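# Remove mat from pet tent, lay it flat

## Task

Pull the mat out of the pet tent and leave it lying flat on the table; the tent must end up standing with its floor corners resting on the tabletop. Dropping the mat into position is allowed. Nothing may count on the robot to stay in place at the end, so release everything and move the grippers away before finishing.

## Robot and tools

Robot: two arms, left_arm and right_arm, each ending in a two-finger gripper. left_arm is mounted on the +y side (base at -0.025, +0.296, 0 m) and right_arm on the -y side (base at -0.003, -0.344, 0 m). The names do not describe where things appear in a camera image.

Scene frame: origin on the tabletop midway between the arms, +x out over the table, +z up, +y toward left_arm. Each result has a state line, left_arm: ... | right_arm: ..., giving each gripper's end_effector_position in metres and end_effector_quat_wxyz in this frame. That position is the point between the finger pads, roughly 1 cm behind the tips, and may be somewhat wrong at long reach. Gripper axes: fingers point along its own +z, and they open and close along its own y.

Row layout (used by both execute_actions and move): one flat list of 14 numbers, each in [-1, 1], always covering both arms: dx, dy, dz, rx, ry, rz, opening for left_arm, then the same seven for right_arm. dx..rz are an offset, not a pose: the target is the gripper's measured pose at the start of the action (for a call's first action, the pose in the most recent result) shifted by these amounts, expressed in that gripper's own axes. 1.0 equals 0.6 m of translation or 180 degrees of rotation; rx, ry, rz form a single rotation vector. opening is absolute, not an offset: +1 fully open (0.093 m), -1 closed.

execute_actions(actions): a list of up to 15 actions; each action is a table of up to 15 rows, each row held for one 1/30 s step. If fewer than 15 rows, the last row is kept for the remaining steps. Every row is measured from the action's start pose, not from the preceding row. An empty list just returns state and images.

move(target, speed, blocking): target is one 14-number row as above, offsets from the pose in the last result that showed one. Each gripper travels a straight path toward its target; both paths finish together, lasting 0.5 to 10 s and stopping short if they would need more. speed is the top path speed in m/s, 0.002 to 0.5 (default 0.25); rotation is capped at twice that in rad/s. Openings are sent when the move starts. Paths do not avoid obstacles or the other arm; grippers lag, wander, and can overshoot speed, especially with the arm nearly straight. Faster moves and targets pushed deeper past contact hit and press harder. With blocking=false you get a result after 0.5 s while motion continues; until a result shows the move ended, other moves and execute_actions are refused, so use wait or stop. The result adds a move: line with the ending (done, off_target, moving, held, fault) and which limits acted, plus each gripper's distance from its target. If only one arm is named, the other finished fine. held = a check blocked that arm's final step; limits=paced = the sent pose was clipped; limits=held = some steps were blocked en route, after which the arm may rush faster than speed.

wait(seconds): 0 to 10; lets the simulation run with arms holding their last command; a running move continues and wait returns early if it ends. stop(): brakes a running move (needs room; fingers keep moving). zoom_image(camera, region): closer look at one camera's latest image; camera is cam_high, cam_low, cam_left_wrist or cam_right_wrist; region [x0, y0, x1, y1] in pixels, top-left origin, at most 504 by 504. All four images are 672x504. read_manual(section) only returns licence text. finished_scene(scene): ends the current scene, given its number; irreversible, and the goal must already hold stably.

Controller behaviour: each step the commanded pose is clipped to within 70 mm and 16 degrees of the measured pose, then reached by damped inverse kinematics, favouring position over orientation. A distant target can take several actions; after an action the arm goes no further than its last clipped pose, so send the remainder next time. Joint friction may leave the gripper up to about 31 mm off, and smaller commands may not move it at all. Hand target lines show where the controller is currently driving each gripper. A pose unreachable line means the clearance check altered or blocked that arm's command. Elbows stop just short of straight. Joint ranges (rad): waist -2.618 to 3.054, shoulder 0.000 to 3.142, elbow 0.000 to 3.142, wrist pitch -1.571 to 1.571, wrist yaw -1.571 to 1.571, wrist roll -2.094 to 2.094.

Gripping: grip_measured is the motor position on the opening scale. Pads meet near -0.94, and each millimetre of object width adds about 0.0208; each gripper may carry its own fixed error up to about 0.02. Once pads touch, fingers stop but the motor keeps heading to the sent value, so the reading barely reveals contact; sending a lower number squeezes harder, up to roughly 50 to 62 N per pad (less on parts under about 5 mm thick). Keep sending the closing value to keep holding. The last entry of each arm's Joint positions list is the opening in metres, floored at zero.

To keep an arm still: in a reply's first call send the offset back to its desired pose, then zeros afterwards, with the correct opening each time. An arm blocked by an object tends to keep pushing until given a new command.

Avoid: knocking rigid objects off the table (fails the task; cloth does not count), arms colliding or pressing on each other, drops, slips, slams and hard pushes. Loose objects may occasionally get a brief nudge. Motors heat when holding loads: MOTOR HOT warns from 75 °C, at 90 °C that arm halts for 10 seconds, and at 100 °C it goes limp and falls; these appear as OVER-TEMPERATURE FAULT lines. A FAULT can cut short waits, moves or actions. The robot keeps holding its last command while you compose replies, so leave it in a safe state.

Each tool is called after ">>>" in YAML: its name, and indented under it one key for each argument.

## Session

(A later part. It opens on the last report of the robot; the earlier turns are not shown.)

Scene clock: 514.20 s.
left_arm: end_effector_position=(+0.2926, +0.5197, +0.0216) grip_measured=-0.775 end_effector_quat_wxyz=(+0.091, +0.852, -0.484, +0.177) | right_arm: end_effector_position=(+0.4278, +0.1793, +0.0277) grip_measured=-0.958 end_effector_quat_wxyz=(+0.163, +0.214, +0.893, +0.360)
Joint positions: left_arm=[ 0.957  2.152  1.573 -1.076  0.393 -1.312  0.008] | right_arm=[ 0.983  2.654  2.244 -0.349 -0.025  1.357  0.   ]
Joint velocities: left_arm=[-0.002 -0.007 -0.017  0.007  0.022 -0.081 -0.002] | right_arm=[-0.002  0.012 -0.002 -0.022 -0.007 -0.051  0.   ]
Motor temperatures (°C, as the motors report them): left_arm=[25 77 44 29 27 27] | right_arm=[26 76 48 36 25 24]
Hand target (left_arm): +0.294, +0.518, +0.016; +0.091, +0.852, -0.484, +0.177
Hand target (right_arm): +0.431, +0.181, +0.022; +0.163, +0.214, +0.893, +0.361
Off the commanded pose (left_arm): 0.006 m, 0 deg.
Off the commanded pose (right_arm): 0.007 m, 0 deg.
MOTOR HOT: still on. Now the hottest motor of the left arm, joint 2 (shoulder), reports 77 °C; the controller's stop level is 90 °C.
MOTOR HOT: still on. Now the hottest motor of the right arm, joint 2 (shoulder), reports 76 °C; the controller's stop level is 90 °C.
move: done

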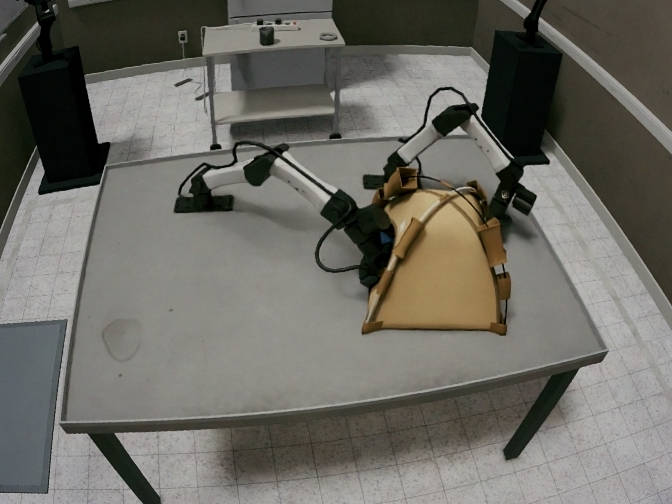

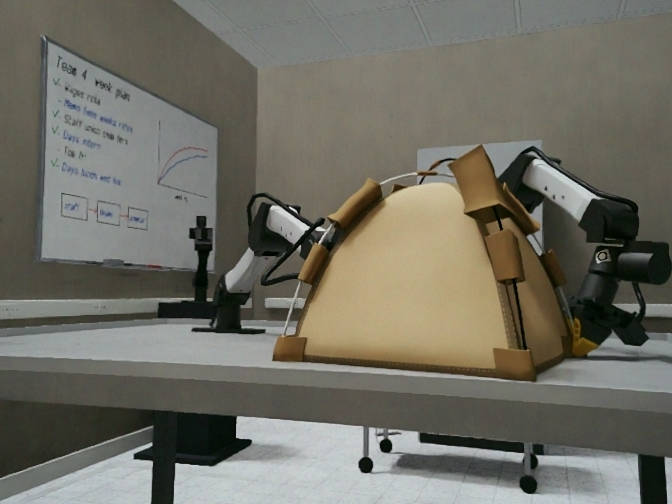

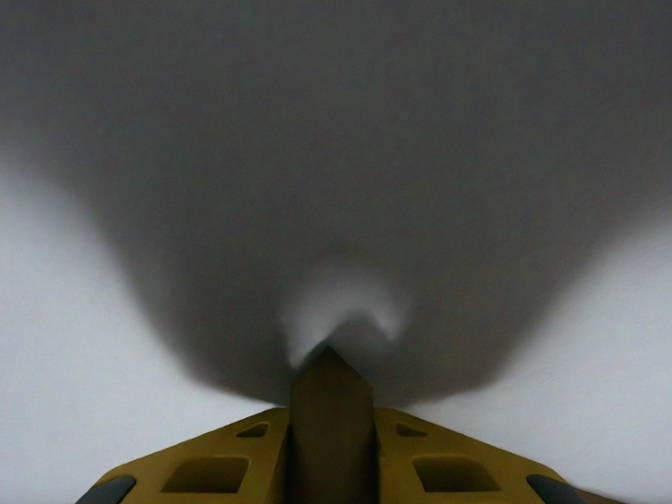

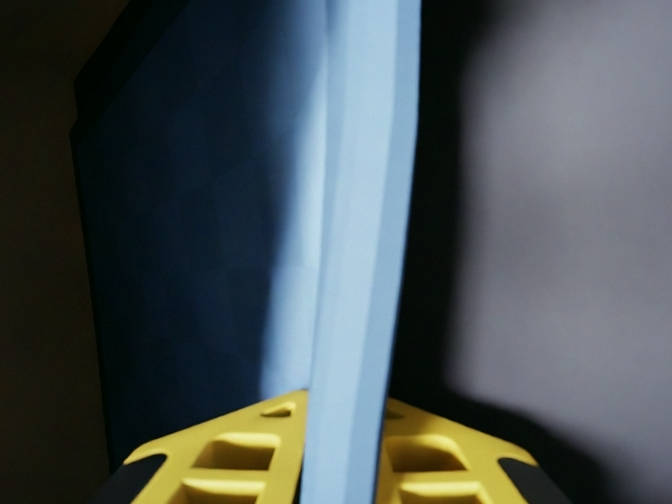

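>>> move:
  target: [0,0,0.01,0,0,0,-1, -0.071,-0.147,-0.236,-0.05,0,0,-1]
  speed: 0.1

Scene clock: 522.67 s.
left_arm: end_effector_position=(+0.2967, +0.5137, +0.0232) grip_measured=-0.775 end_effector_quat_wxyz=(+0.097, +0.848, -0.485, +0.188) | right_arm: end_effector_position=(+0.3641, +0.0345, +0.0619) grip_measured=-0.958 end_effector_quat_wxyz=(+0.157, +0.186, +0.868, +0.432)
Joint positions: left_arm=[ 0.948  2.152  1.573 -1.08   0.417 -1.312  0.008] | right_arm=[ 0.834  2.006  1.129  0.243 -0.231  1.266  0.   ]
Joint velocities: left_arm=[ 0.012 -0.012 -0.017 -0.007 -0.007  0.007  0.   ] | right_arm=[ 0.007 -0.007  0.002  0.081 -0.037 -0.051  0.   ]
Motor temperatures (°C, as the motors report them): left_arm=[25 77 44 28 27 27] | right_arm=[26 77 49 37 25 24]
Hand target (left_arm): +0.294, +0.518, +0.016; +0.091, +0.852, -0.484, +0.177
Hand target (right_arm): +0.374, +0.020, +0.066; +0.178, +0.201, +0.862, +0.430
Off the commanded pose (left_arm): 0.009 m, 1 deg.
Off the commanded pose (right_arm): 0.021 m, 3 deg.
MOTOR HOT: still on. Now the hottest motor of the left arm, joint 2 (shoulder), reports 77 °C; the controller's stop level is 90 °C.
MOTOR HOT: still on. Now the hottest motor of the right arm, joint 2 (shoulder), reports 77 °C; the controller's stop level is 90 °C.
move: off_target (right_arm)

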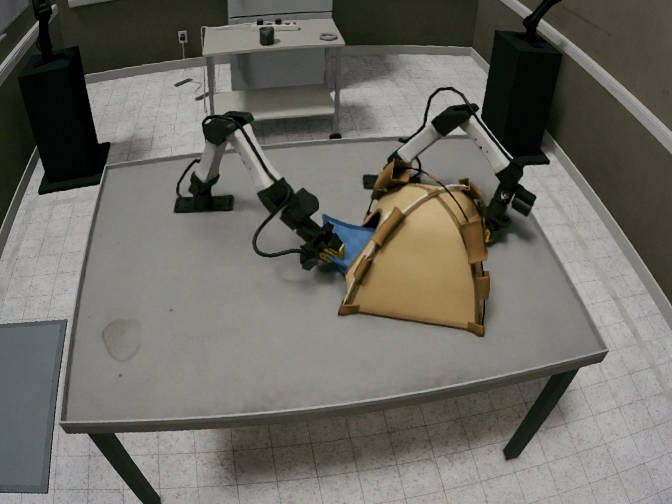

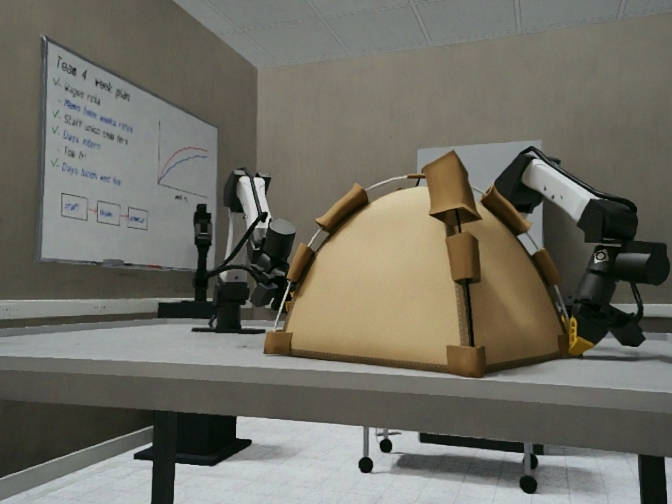

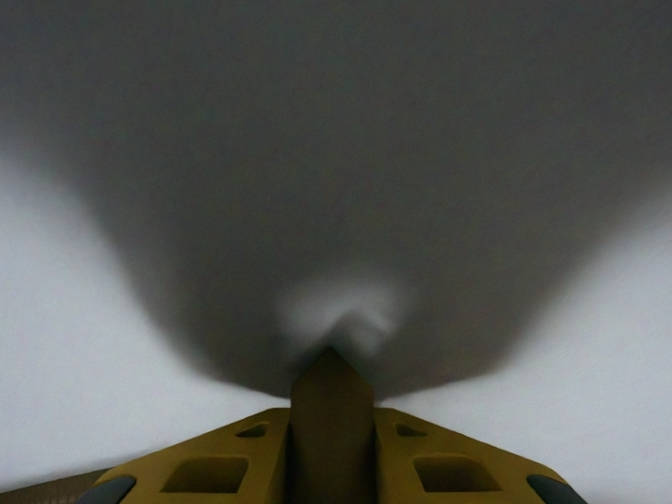

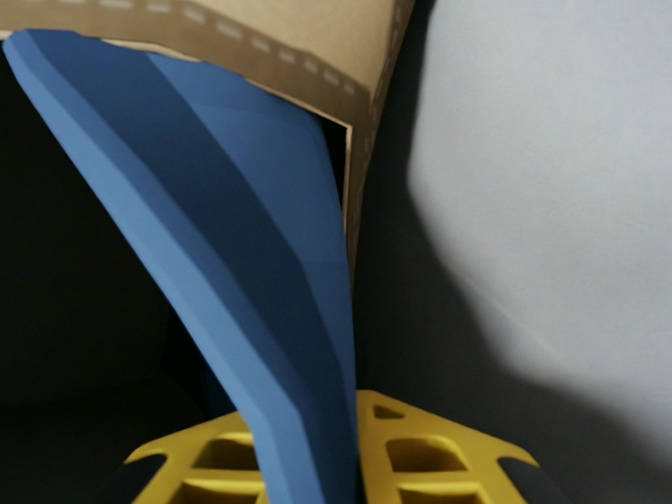

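>>> move:
  target: [0,0,0.01,0,0,0,-1, -0.138,-0.139,-0.182,0,0,0,-1]
  speed: 0.1

Scene clock: 535.90 s.
left_arm: end_effector_position=(+0.3026, +0.4979, +0.0264) grip_measured=-0.777 end_effector_quat_wxyz=(+0.114, +0.840, -0.491, +0.201) | right_arm: end_effector_position=(+0.3778, -0.1084, +0.0781) grip_measured=-0.958 end_effector_quat_wxyz=(+0.163, +0.167, +0.859, +0.456)
Joint positions: left_arm=[ 0.922  2.152  1.573 -1.102  0.455 -1.312  0.008] | right_arm=[ 0.457  1.776  0.859  0.237 -0.567  1.012  0.   ]
Joint velocities: left_arm=[-0.002  0.007  0.012  0.037 -0.066 -0.007 -0.001] | right_arm=[ 0.007  0.022 -0.017 -0.051  0.051  0.022  0.   ]
Motor temperatures (°C, as the motors report them): left_arm=[25 77 44 28 27 27] | right_arm=[26 75 48 38 25 24]
Hand target (left_arm): +0.298, +0.511, +0.018; +0.098, +0.848, -0.485, +0.188
Hand target (right_arm): +0.371, -0.123, +0.067; +0.155, +0.187, +0.866, +0.437
Off the commanded pose (left_arm): 0.017 m, 3 deg.
Off the commanded pose (right_arm): 0.021 m, 4 deg.
MOTOR HOT: still on. Now the hottest motor of the left arm, joint 2 (shoulder), reports 77 °C; the controller's stop level is 90 °C.
MOTOR HOT: still on. Now the hottest motor of the right arm, joint 2 (shoulder), reports 75 °C; the controller's stop level is 90 °C.
move: off_target (left_arm, right_arm)

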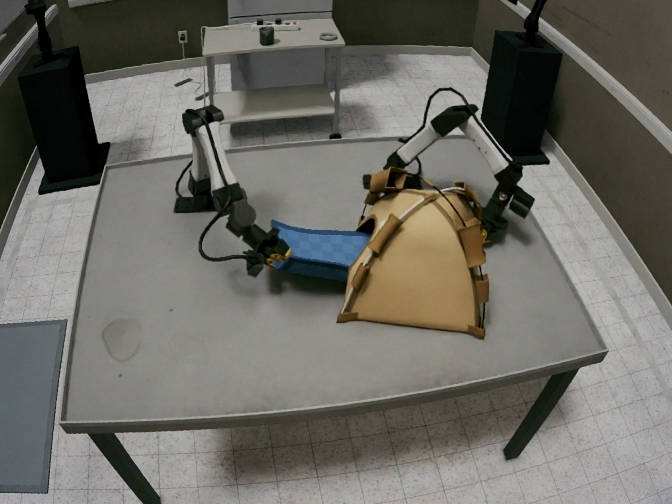

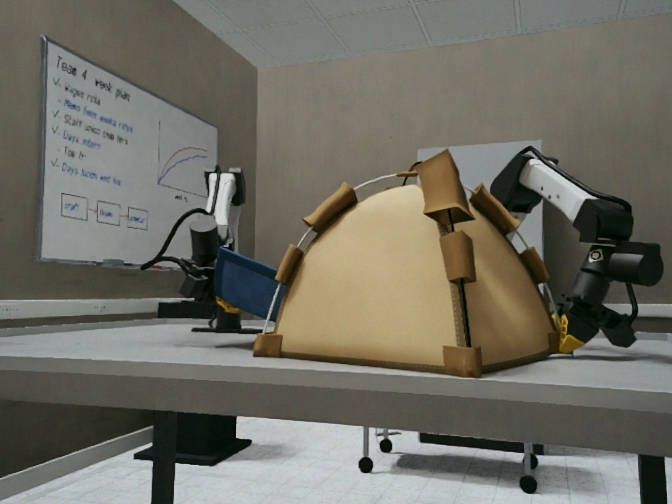

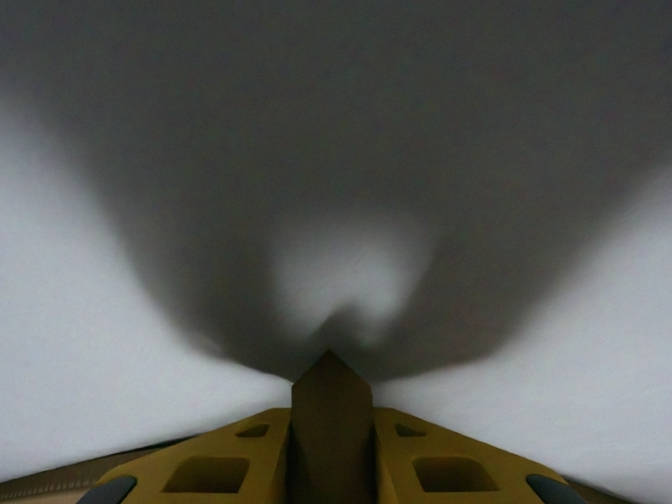

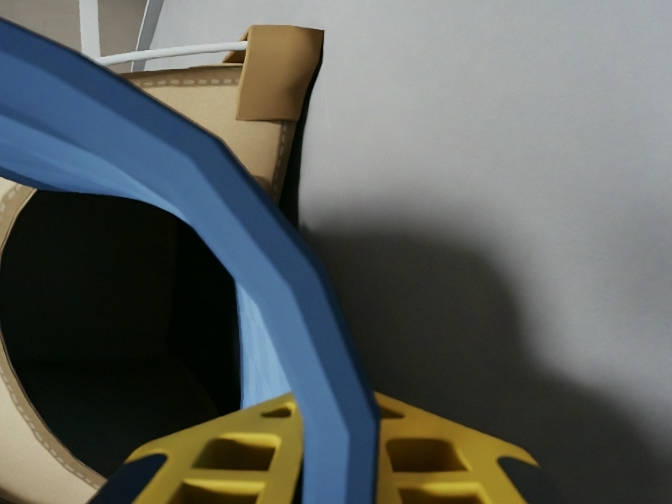

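>>> move:
  target: [0,0,0.01,0,0,0,-1, -0.136,-0.181,-0.222,0,0,0,-1]
  speed: 0.1

Scene clock: 547.43 s.
left_arm: end_effector_position=(+0.3063, +0.4981, +0.0266) grip_measured=-0.779 end_effector_quat_wxyz=(+0.109, +0.838, -0.493, +0.206) | right_arm: end_effector_position=(+0.3730, -0.2932, +0.0709) grip_measured=-0.958 end_effector_quat_wxyz=(+0.169, +0.169, +0.855, +0.460)
Joint positions: left_arm=[ 0.919  2.152  1.573 -1.088  0.462 -1.312  0.008] | right_arm=[-0.128  1.769  0.902 -0.235 -0.95   0.398  0.   ]
Joint velocities: left_arm=[-0.012 -0.017  0.002 -0.007 -0.051  0.051  0.001] | right_arm=[-0.002 -0.007  0.007 -0.066  0.051 -0.007  0.   ]
Motor temperatures (°C, as the motors report them): left_arm=[25 78 44 28 27 27] | right_arm=[26 71 47 37 25 24]
Hand target (left_arm): +0.304, +0.495, +0.021; +0.115, +0.840, -0.491, +0.201
Hand target (right_arm): +0.377, -0.295, +0.071; +0.165, +0.170, +0.854, +0.464
Off the commanded pose (left_arm): 0.007 m, 1 deg.
Off the commanded pose (right_arm): 0.008 m, 1 deg.
MOTOR HOT: still on. Now the hottest motor of the left arm, joint 2 (shoulder), reports 78 °C; the controller's stop level is 90 °C.
MOTOR HOT: cleared. Now the hottest motor of the right arm, joint 2 (shoulder), reports 71 °C.
move: done

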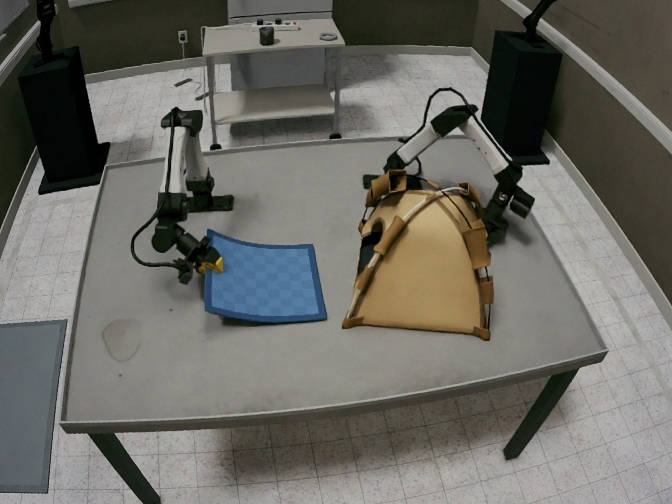

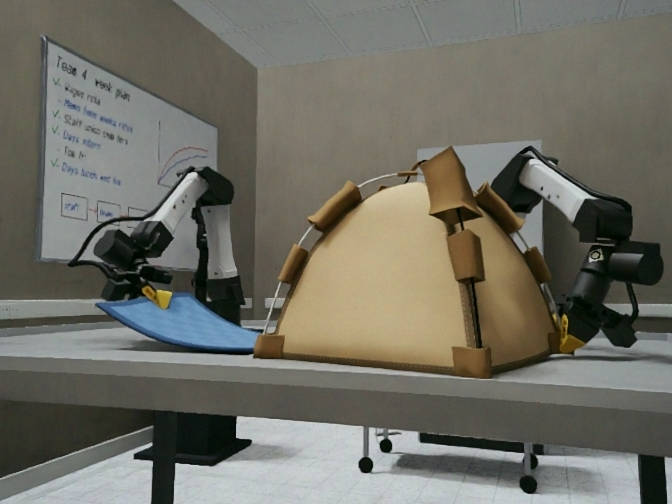

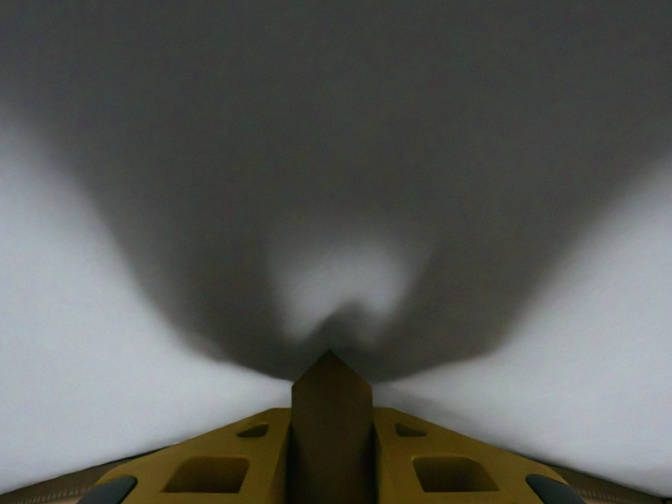

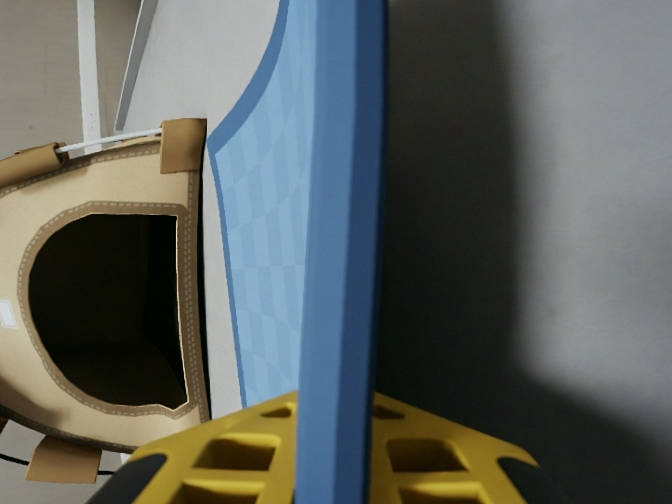

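>>> move:
  target: [0,0,0,0,0,0,1, -0.022,-0.084,-0.018,0,0,0,-1]
  speed: 0.08

>>> move:
  target: [0,0,-0.2,0,0,0,1, 0,0,0,0,0,0,0.3]
  speed: 0.15

>>> move:
  target: [0,0,0,0,0,0,1, 0,-0.03,-0.15,0,0,0,0.3]
  speed: 0.1

Scene clock: 555.77 s.
left_arm: end_effector_position=(+0.3062, +0.4983, +0.0265) grip_measured=+0.983 end_effector_quat_wxyz=(+0.109, +0.838, -0.494, +0.205) | right_arm: end_effector_position=(+0.3698, -0.3290, +0.0381) grip_measured=-0.958 end_effector_quat_wxyz=(+0.173, +0.167, +0.855, +0.459)
Joint positions: left_arm=[ 0.919  2.152  1.573 -1.088  0.46  -1.312  0.092] | right_arm=[-0.241  1.896  0.926 -0.276 -0.992  0.215  0.   ]
Joint velocities: left_arm=[-0.002 -0.002  0.002  0.007 -0.022 -0.037 -0.   ] | right_arm=[ 0.012 -0.007 -0.012 -0.066 -0.007 -0.022  0.   ]
Motor temperatures (°C, as the motors report them): left_arm=[25 78 44 28 27 27] | right_arm=[26 67 47 36 26 24]
Hand target (left_arm): +0.306, +0.498, +0.027; +0.109, +0.838, -0.493, +0.206
Hand target (right_arm): +0.373, -0.333, +0.037; +0.171, +0.169, +0.854, +0.462
Off the commanded pose (left_arm): 0.000 m, 0 deg.
Off the commanded pose (right_arm): 0.006 m, 0 deg.
MOTOR HOT: still on. Now the hottest motor of the left arm, joint 2 (shoulder), reports 78 °C; the controller's stop level is 90 °C.
move: done

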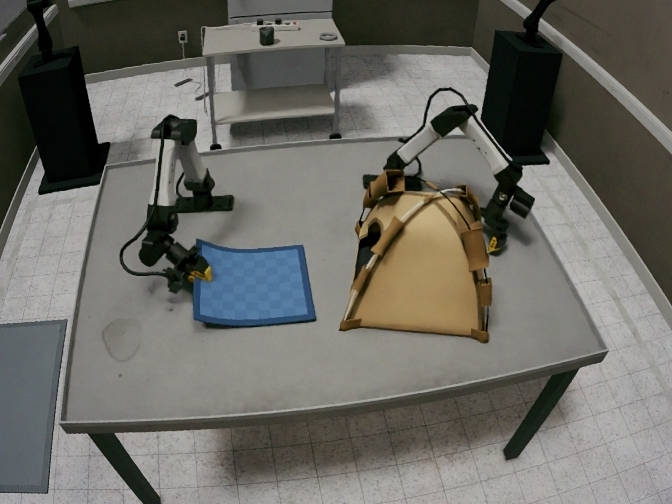

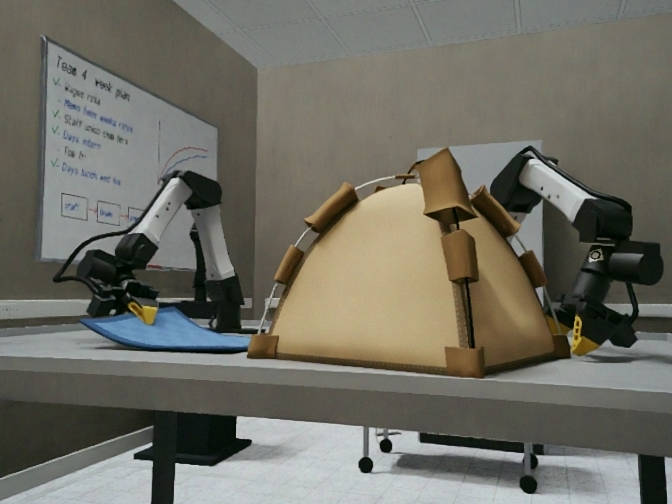

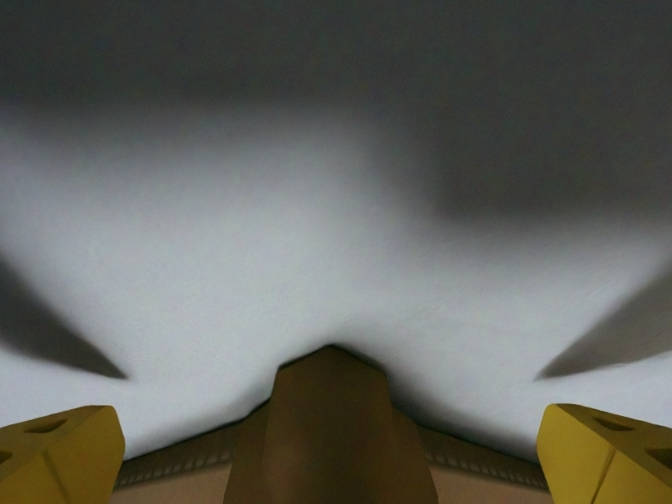

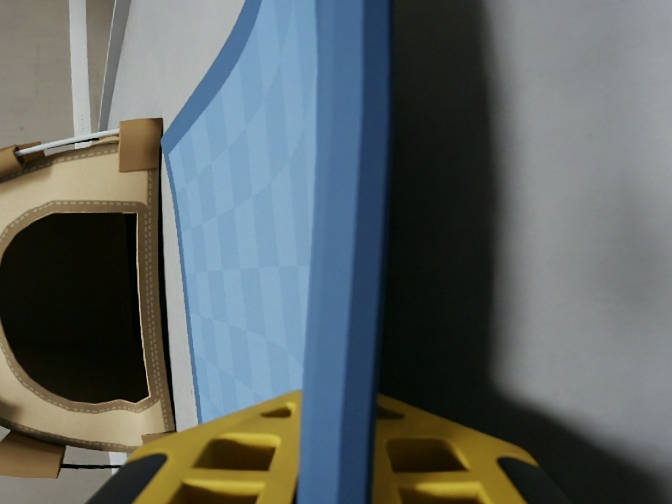

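Scene clock: 557.20 s.
left_arm: end_effector_position=(+0.2797, +0.5407, +0.1387) grip_measured=+0.983 end_effector_quat_wxyz=(+0.098, +0.838, -0.492, +0.214) | right_arm: end_effector_position=(+0.3697, -0.3282, +0.0392) grip_measured=+0.298 end_effector_quat_wxyz=(+0.173, +0.166, +0.854, +0.463)
Joint positions: left_arm=[ 1.045  2.141  2.004 -1.565  0.458 -1.181  0.092] | right_arm=[-0.241  1.896  0.926 -0.276 -1.     0.215  0.06 ]
Joint velocities: left_arm=[-0.022  0.022 -0.002  0.051 -0.022  0.022  0.   ] | right_arm=[-0.002  0.002 -0.022  0.051 -0.037  0.051 -0.   ]
Motor temperatures (°C, as the motors report them): left_arm=[25 78 44 28 27 27] | right_arm=[26 66 47 36 26 24]
Hand target (left_arm): +0.277, +0.544, +0.133; +0.105, +0.839, -0.493, +0.205
Hand target (right_arm): +0.370, -0.329, +0.038; +0.173, +0.167, +0.855, +0.459
Off the commanded pose (left_arm): 0.007 m, 2 deg.
Off the commanded pose (right_arm): 0.001 m, 0 deg.
MOTOR HOT: still on. Now the hottest motor of the left arm, joint 2 (shoulder), reports 78 °C; the controller's stop level is 90 °C.
joint sent to its limit (left arm) — the command would take joint 4 (wrist pitch) past its lower limit, so that joint was sent only as far as its limit.
move: done

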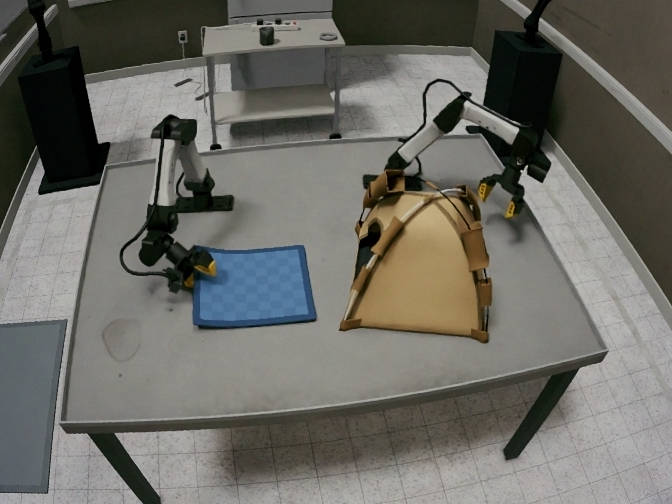

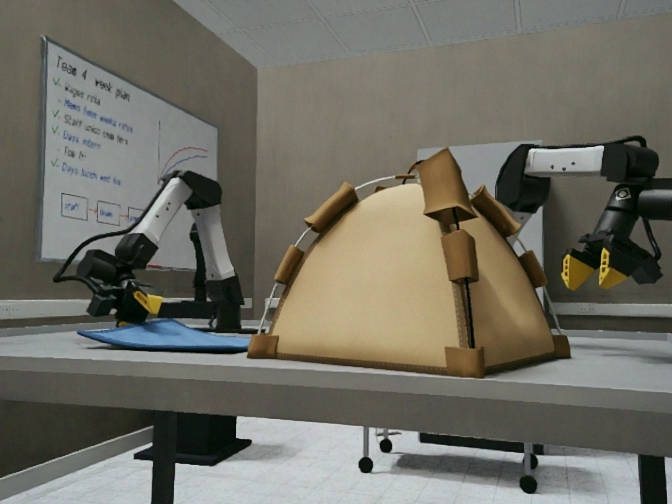

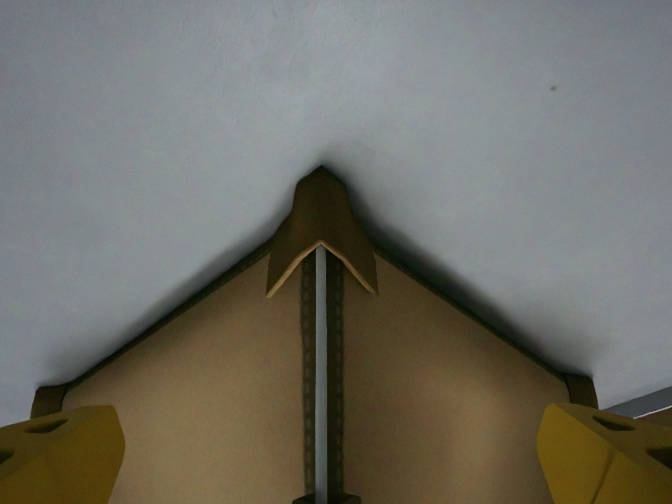

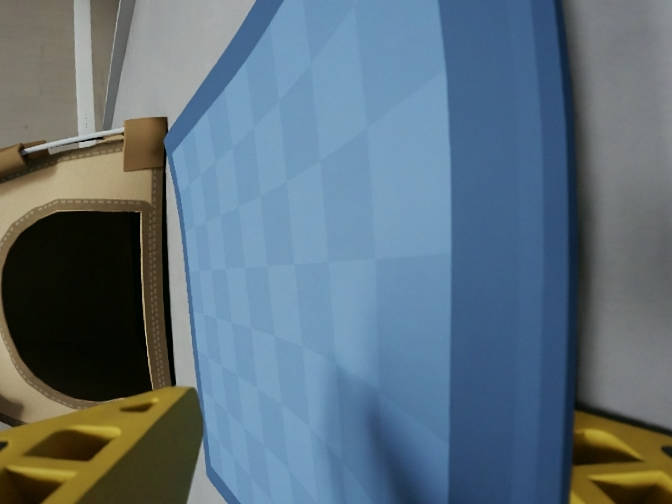

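Scene clock: 558.77 s.
left_arm: end_effector_position=(+0.2797, +0.5407, +0.1387) grip_measured=+0.983 end_effector_quat_wxyz=(+0.098, +0.838, -0.492, +0.214) | right_arm: end_effector_position=(+0.3254, -0.3977, +0.0699) grip_measured=+0.298 end_effector_quat_wxyz=(+0.175, +0.166, +0.853, +0.463)
Joint positions: left_arm=[ 1.045  2.141  2.004 -1.565  0.458 -1.181  0.092] | right_arm=[-0.505  1.887  1.082 -0.862 -1.034 -0.282  0.06 ]
Joint velocities: left_arm=[-0.002  0.017  0.007  0.022  0.051  0.007 -0.001] | right_arm=[-0.012 -0.007 -0.002 -0.081 -0.081 -0.007 -0.   ]
Motor temperatures (°C, as the motors report them): left_arm=[25 78 44 28 27 27] | right_arm=[26 66 47 35 26 24]
Hand target (left_arm): +0.280, +0.541, +0.139; +0.098, +0.838, -0.492, +0.214
Hand target (right_arm): +0.328, -0.402, +0.072; +0.177, +0.168, +0.851, +0.464
Off the commanded pose (left_arm): 0.000 m, 0 deg.
Off the commanded pose (right_arm): 0.006 m, 0 deg.
MOTOR HOT: still on. Now the hottest motor of the left arm, joint 2 (shoulder), reports 78 °C; the controller's stop level is 90 °C.
move: done

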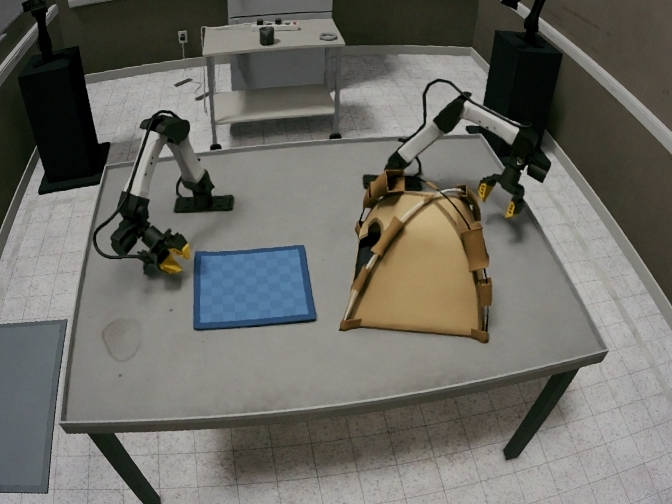

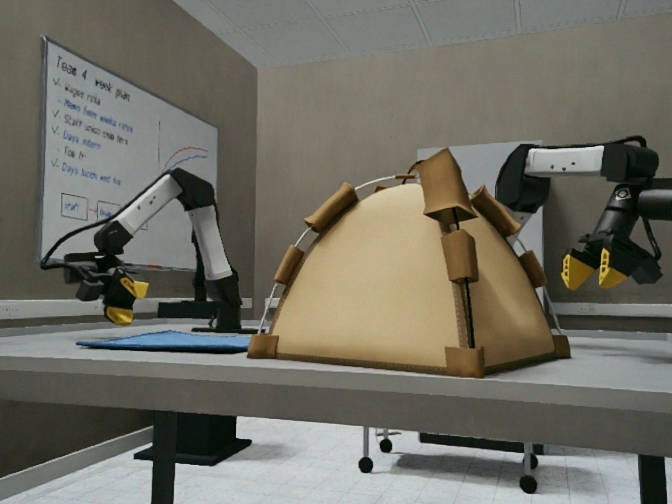

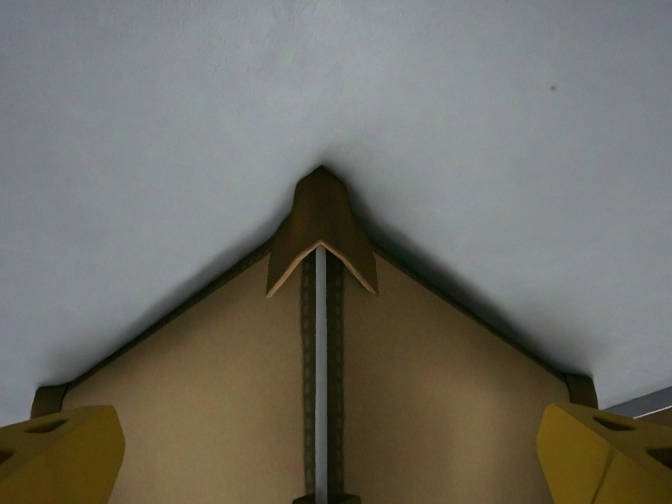

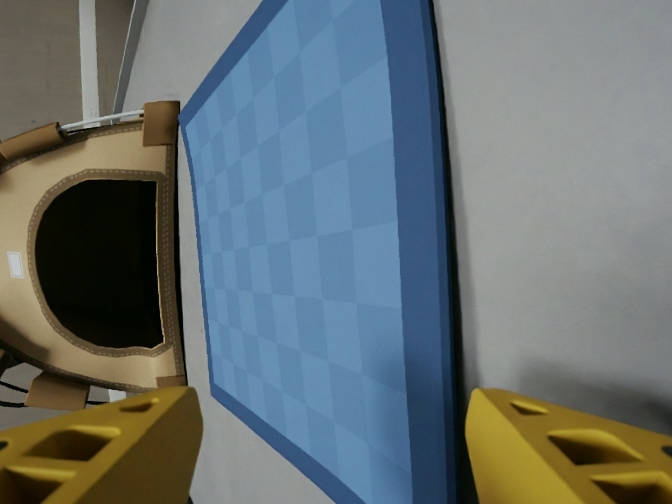

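>>> move:
  target: [0,0,0,0,0,0,1, 0,0.08,-0.08,0,0,0,0.3]
  speed: 0.15

>>> finished_scene:
  scene: 2

Scene clock: 566.20 s.
left_arm: end_effector_position=(+0.2797, +0.5407, +0.1387) grip_measured=+0.983 end_effector_quat_wxyz=(+0.098, +0.838, -0.492, +0.214) | right_arm: end_effector_position=(+0.3088, -0.4017, +0.1285) grip_measured=+0.298 end_effector_quat_wxyz=(+0.169, +0.168, +0.850, +0.470)
Joint positions: left_arm=[ 1.045  2.141  2.004 -1.565  0.458 -1.181  0.092] | right_arm=[-0.55   1.787  1.199 -1.182 -1.034 -0.38   0.06 ]
Joint velocities: left_arm=[-0.007 -0.017 -0.007 -0.081 -0.037 -0.051  0.   ] | right_arm=[-0.007  0.007  0.002 -0.037 -0.066  0.007 -0.   ]
Motor temperatures (°C, as the motors report them): left_arm=[25 79 44 28 27 27] | right_arm=[26 64 48 34 26 24]
Hand target (left_arm): +0.280, +0.541, +0.139; +0.098, +0.838, -0.492, +0.214
Hand target (right_arm): +0.310, -0.407, +0.135; +0.176, +0.167, +0.852, +0.463
Off the commanded pose (left_arm): 0.000 m, 0 deg.
Off the commanded pose (right_arm): 0.009 m, 1 deg.
MOTOR HOT: still on. Now the hottest motor of the left arm, joint 2 (shoulder), reports 79 °C; the controller's stop level is 90 °C.
move: done

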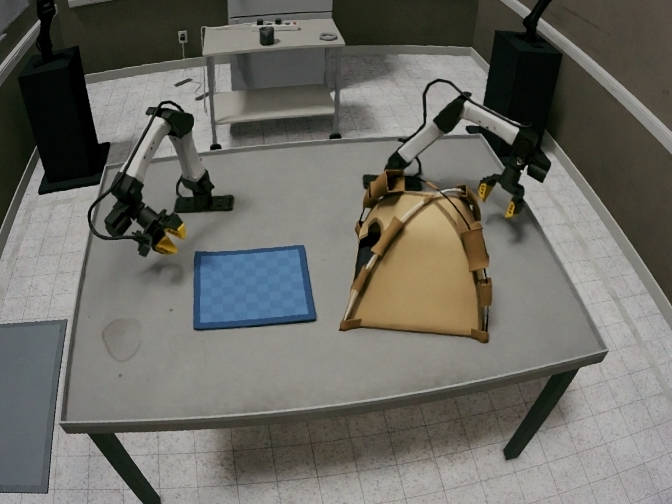

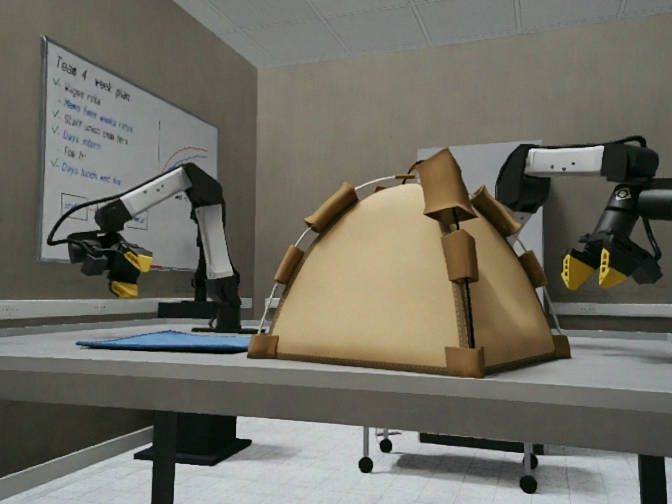

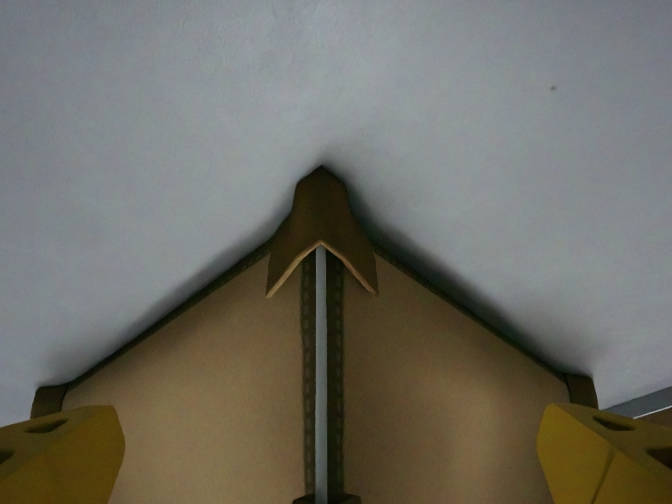

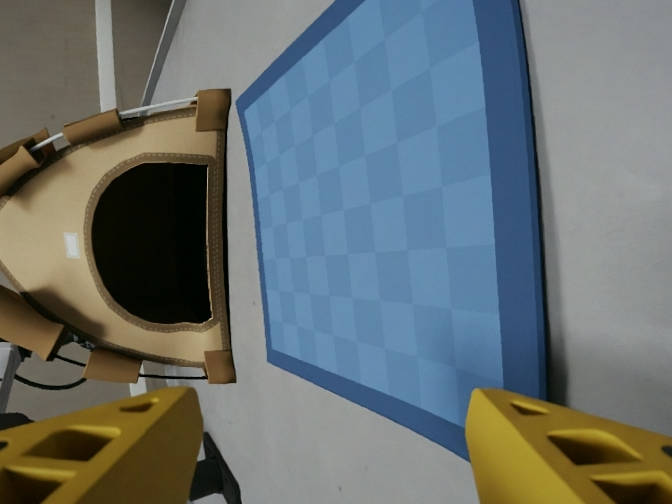

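The scene is finished: the task was done.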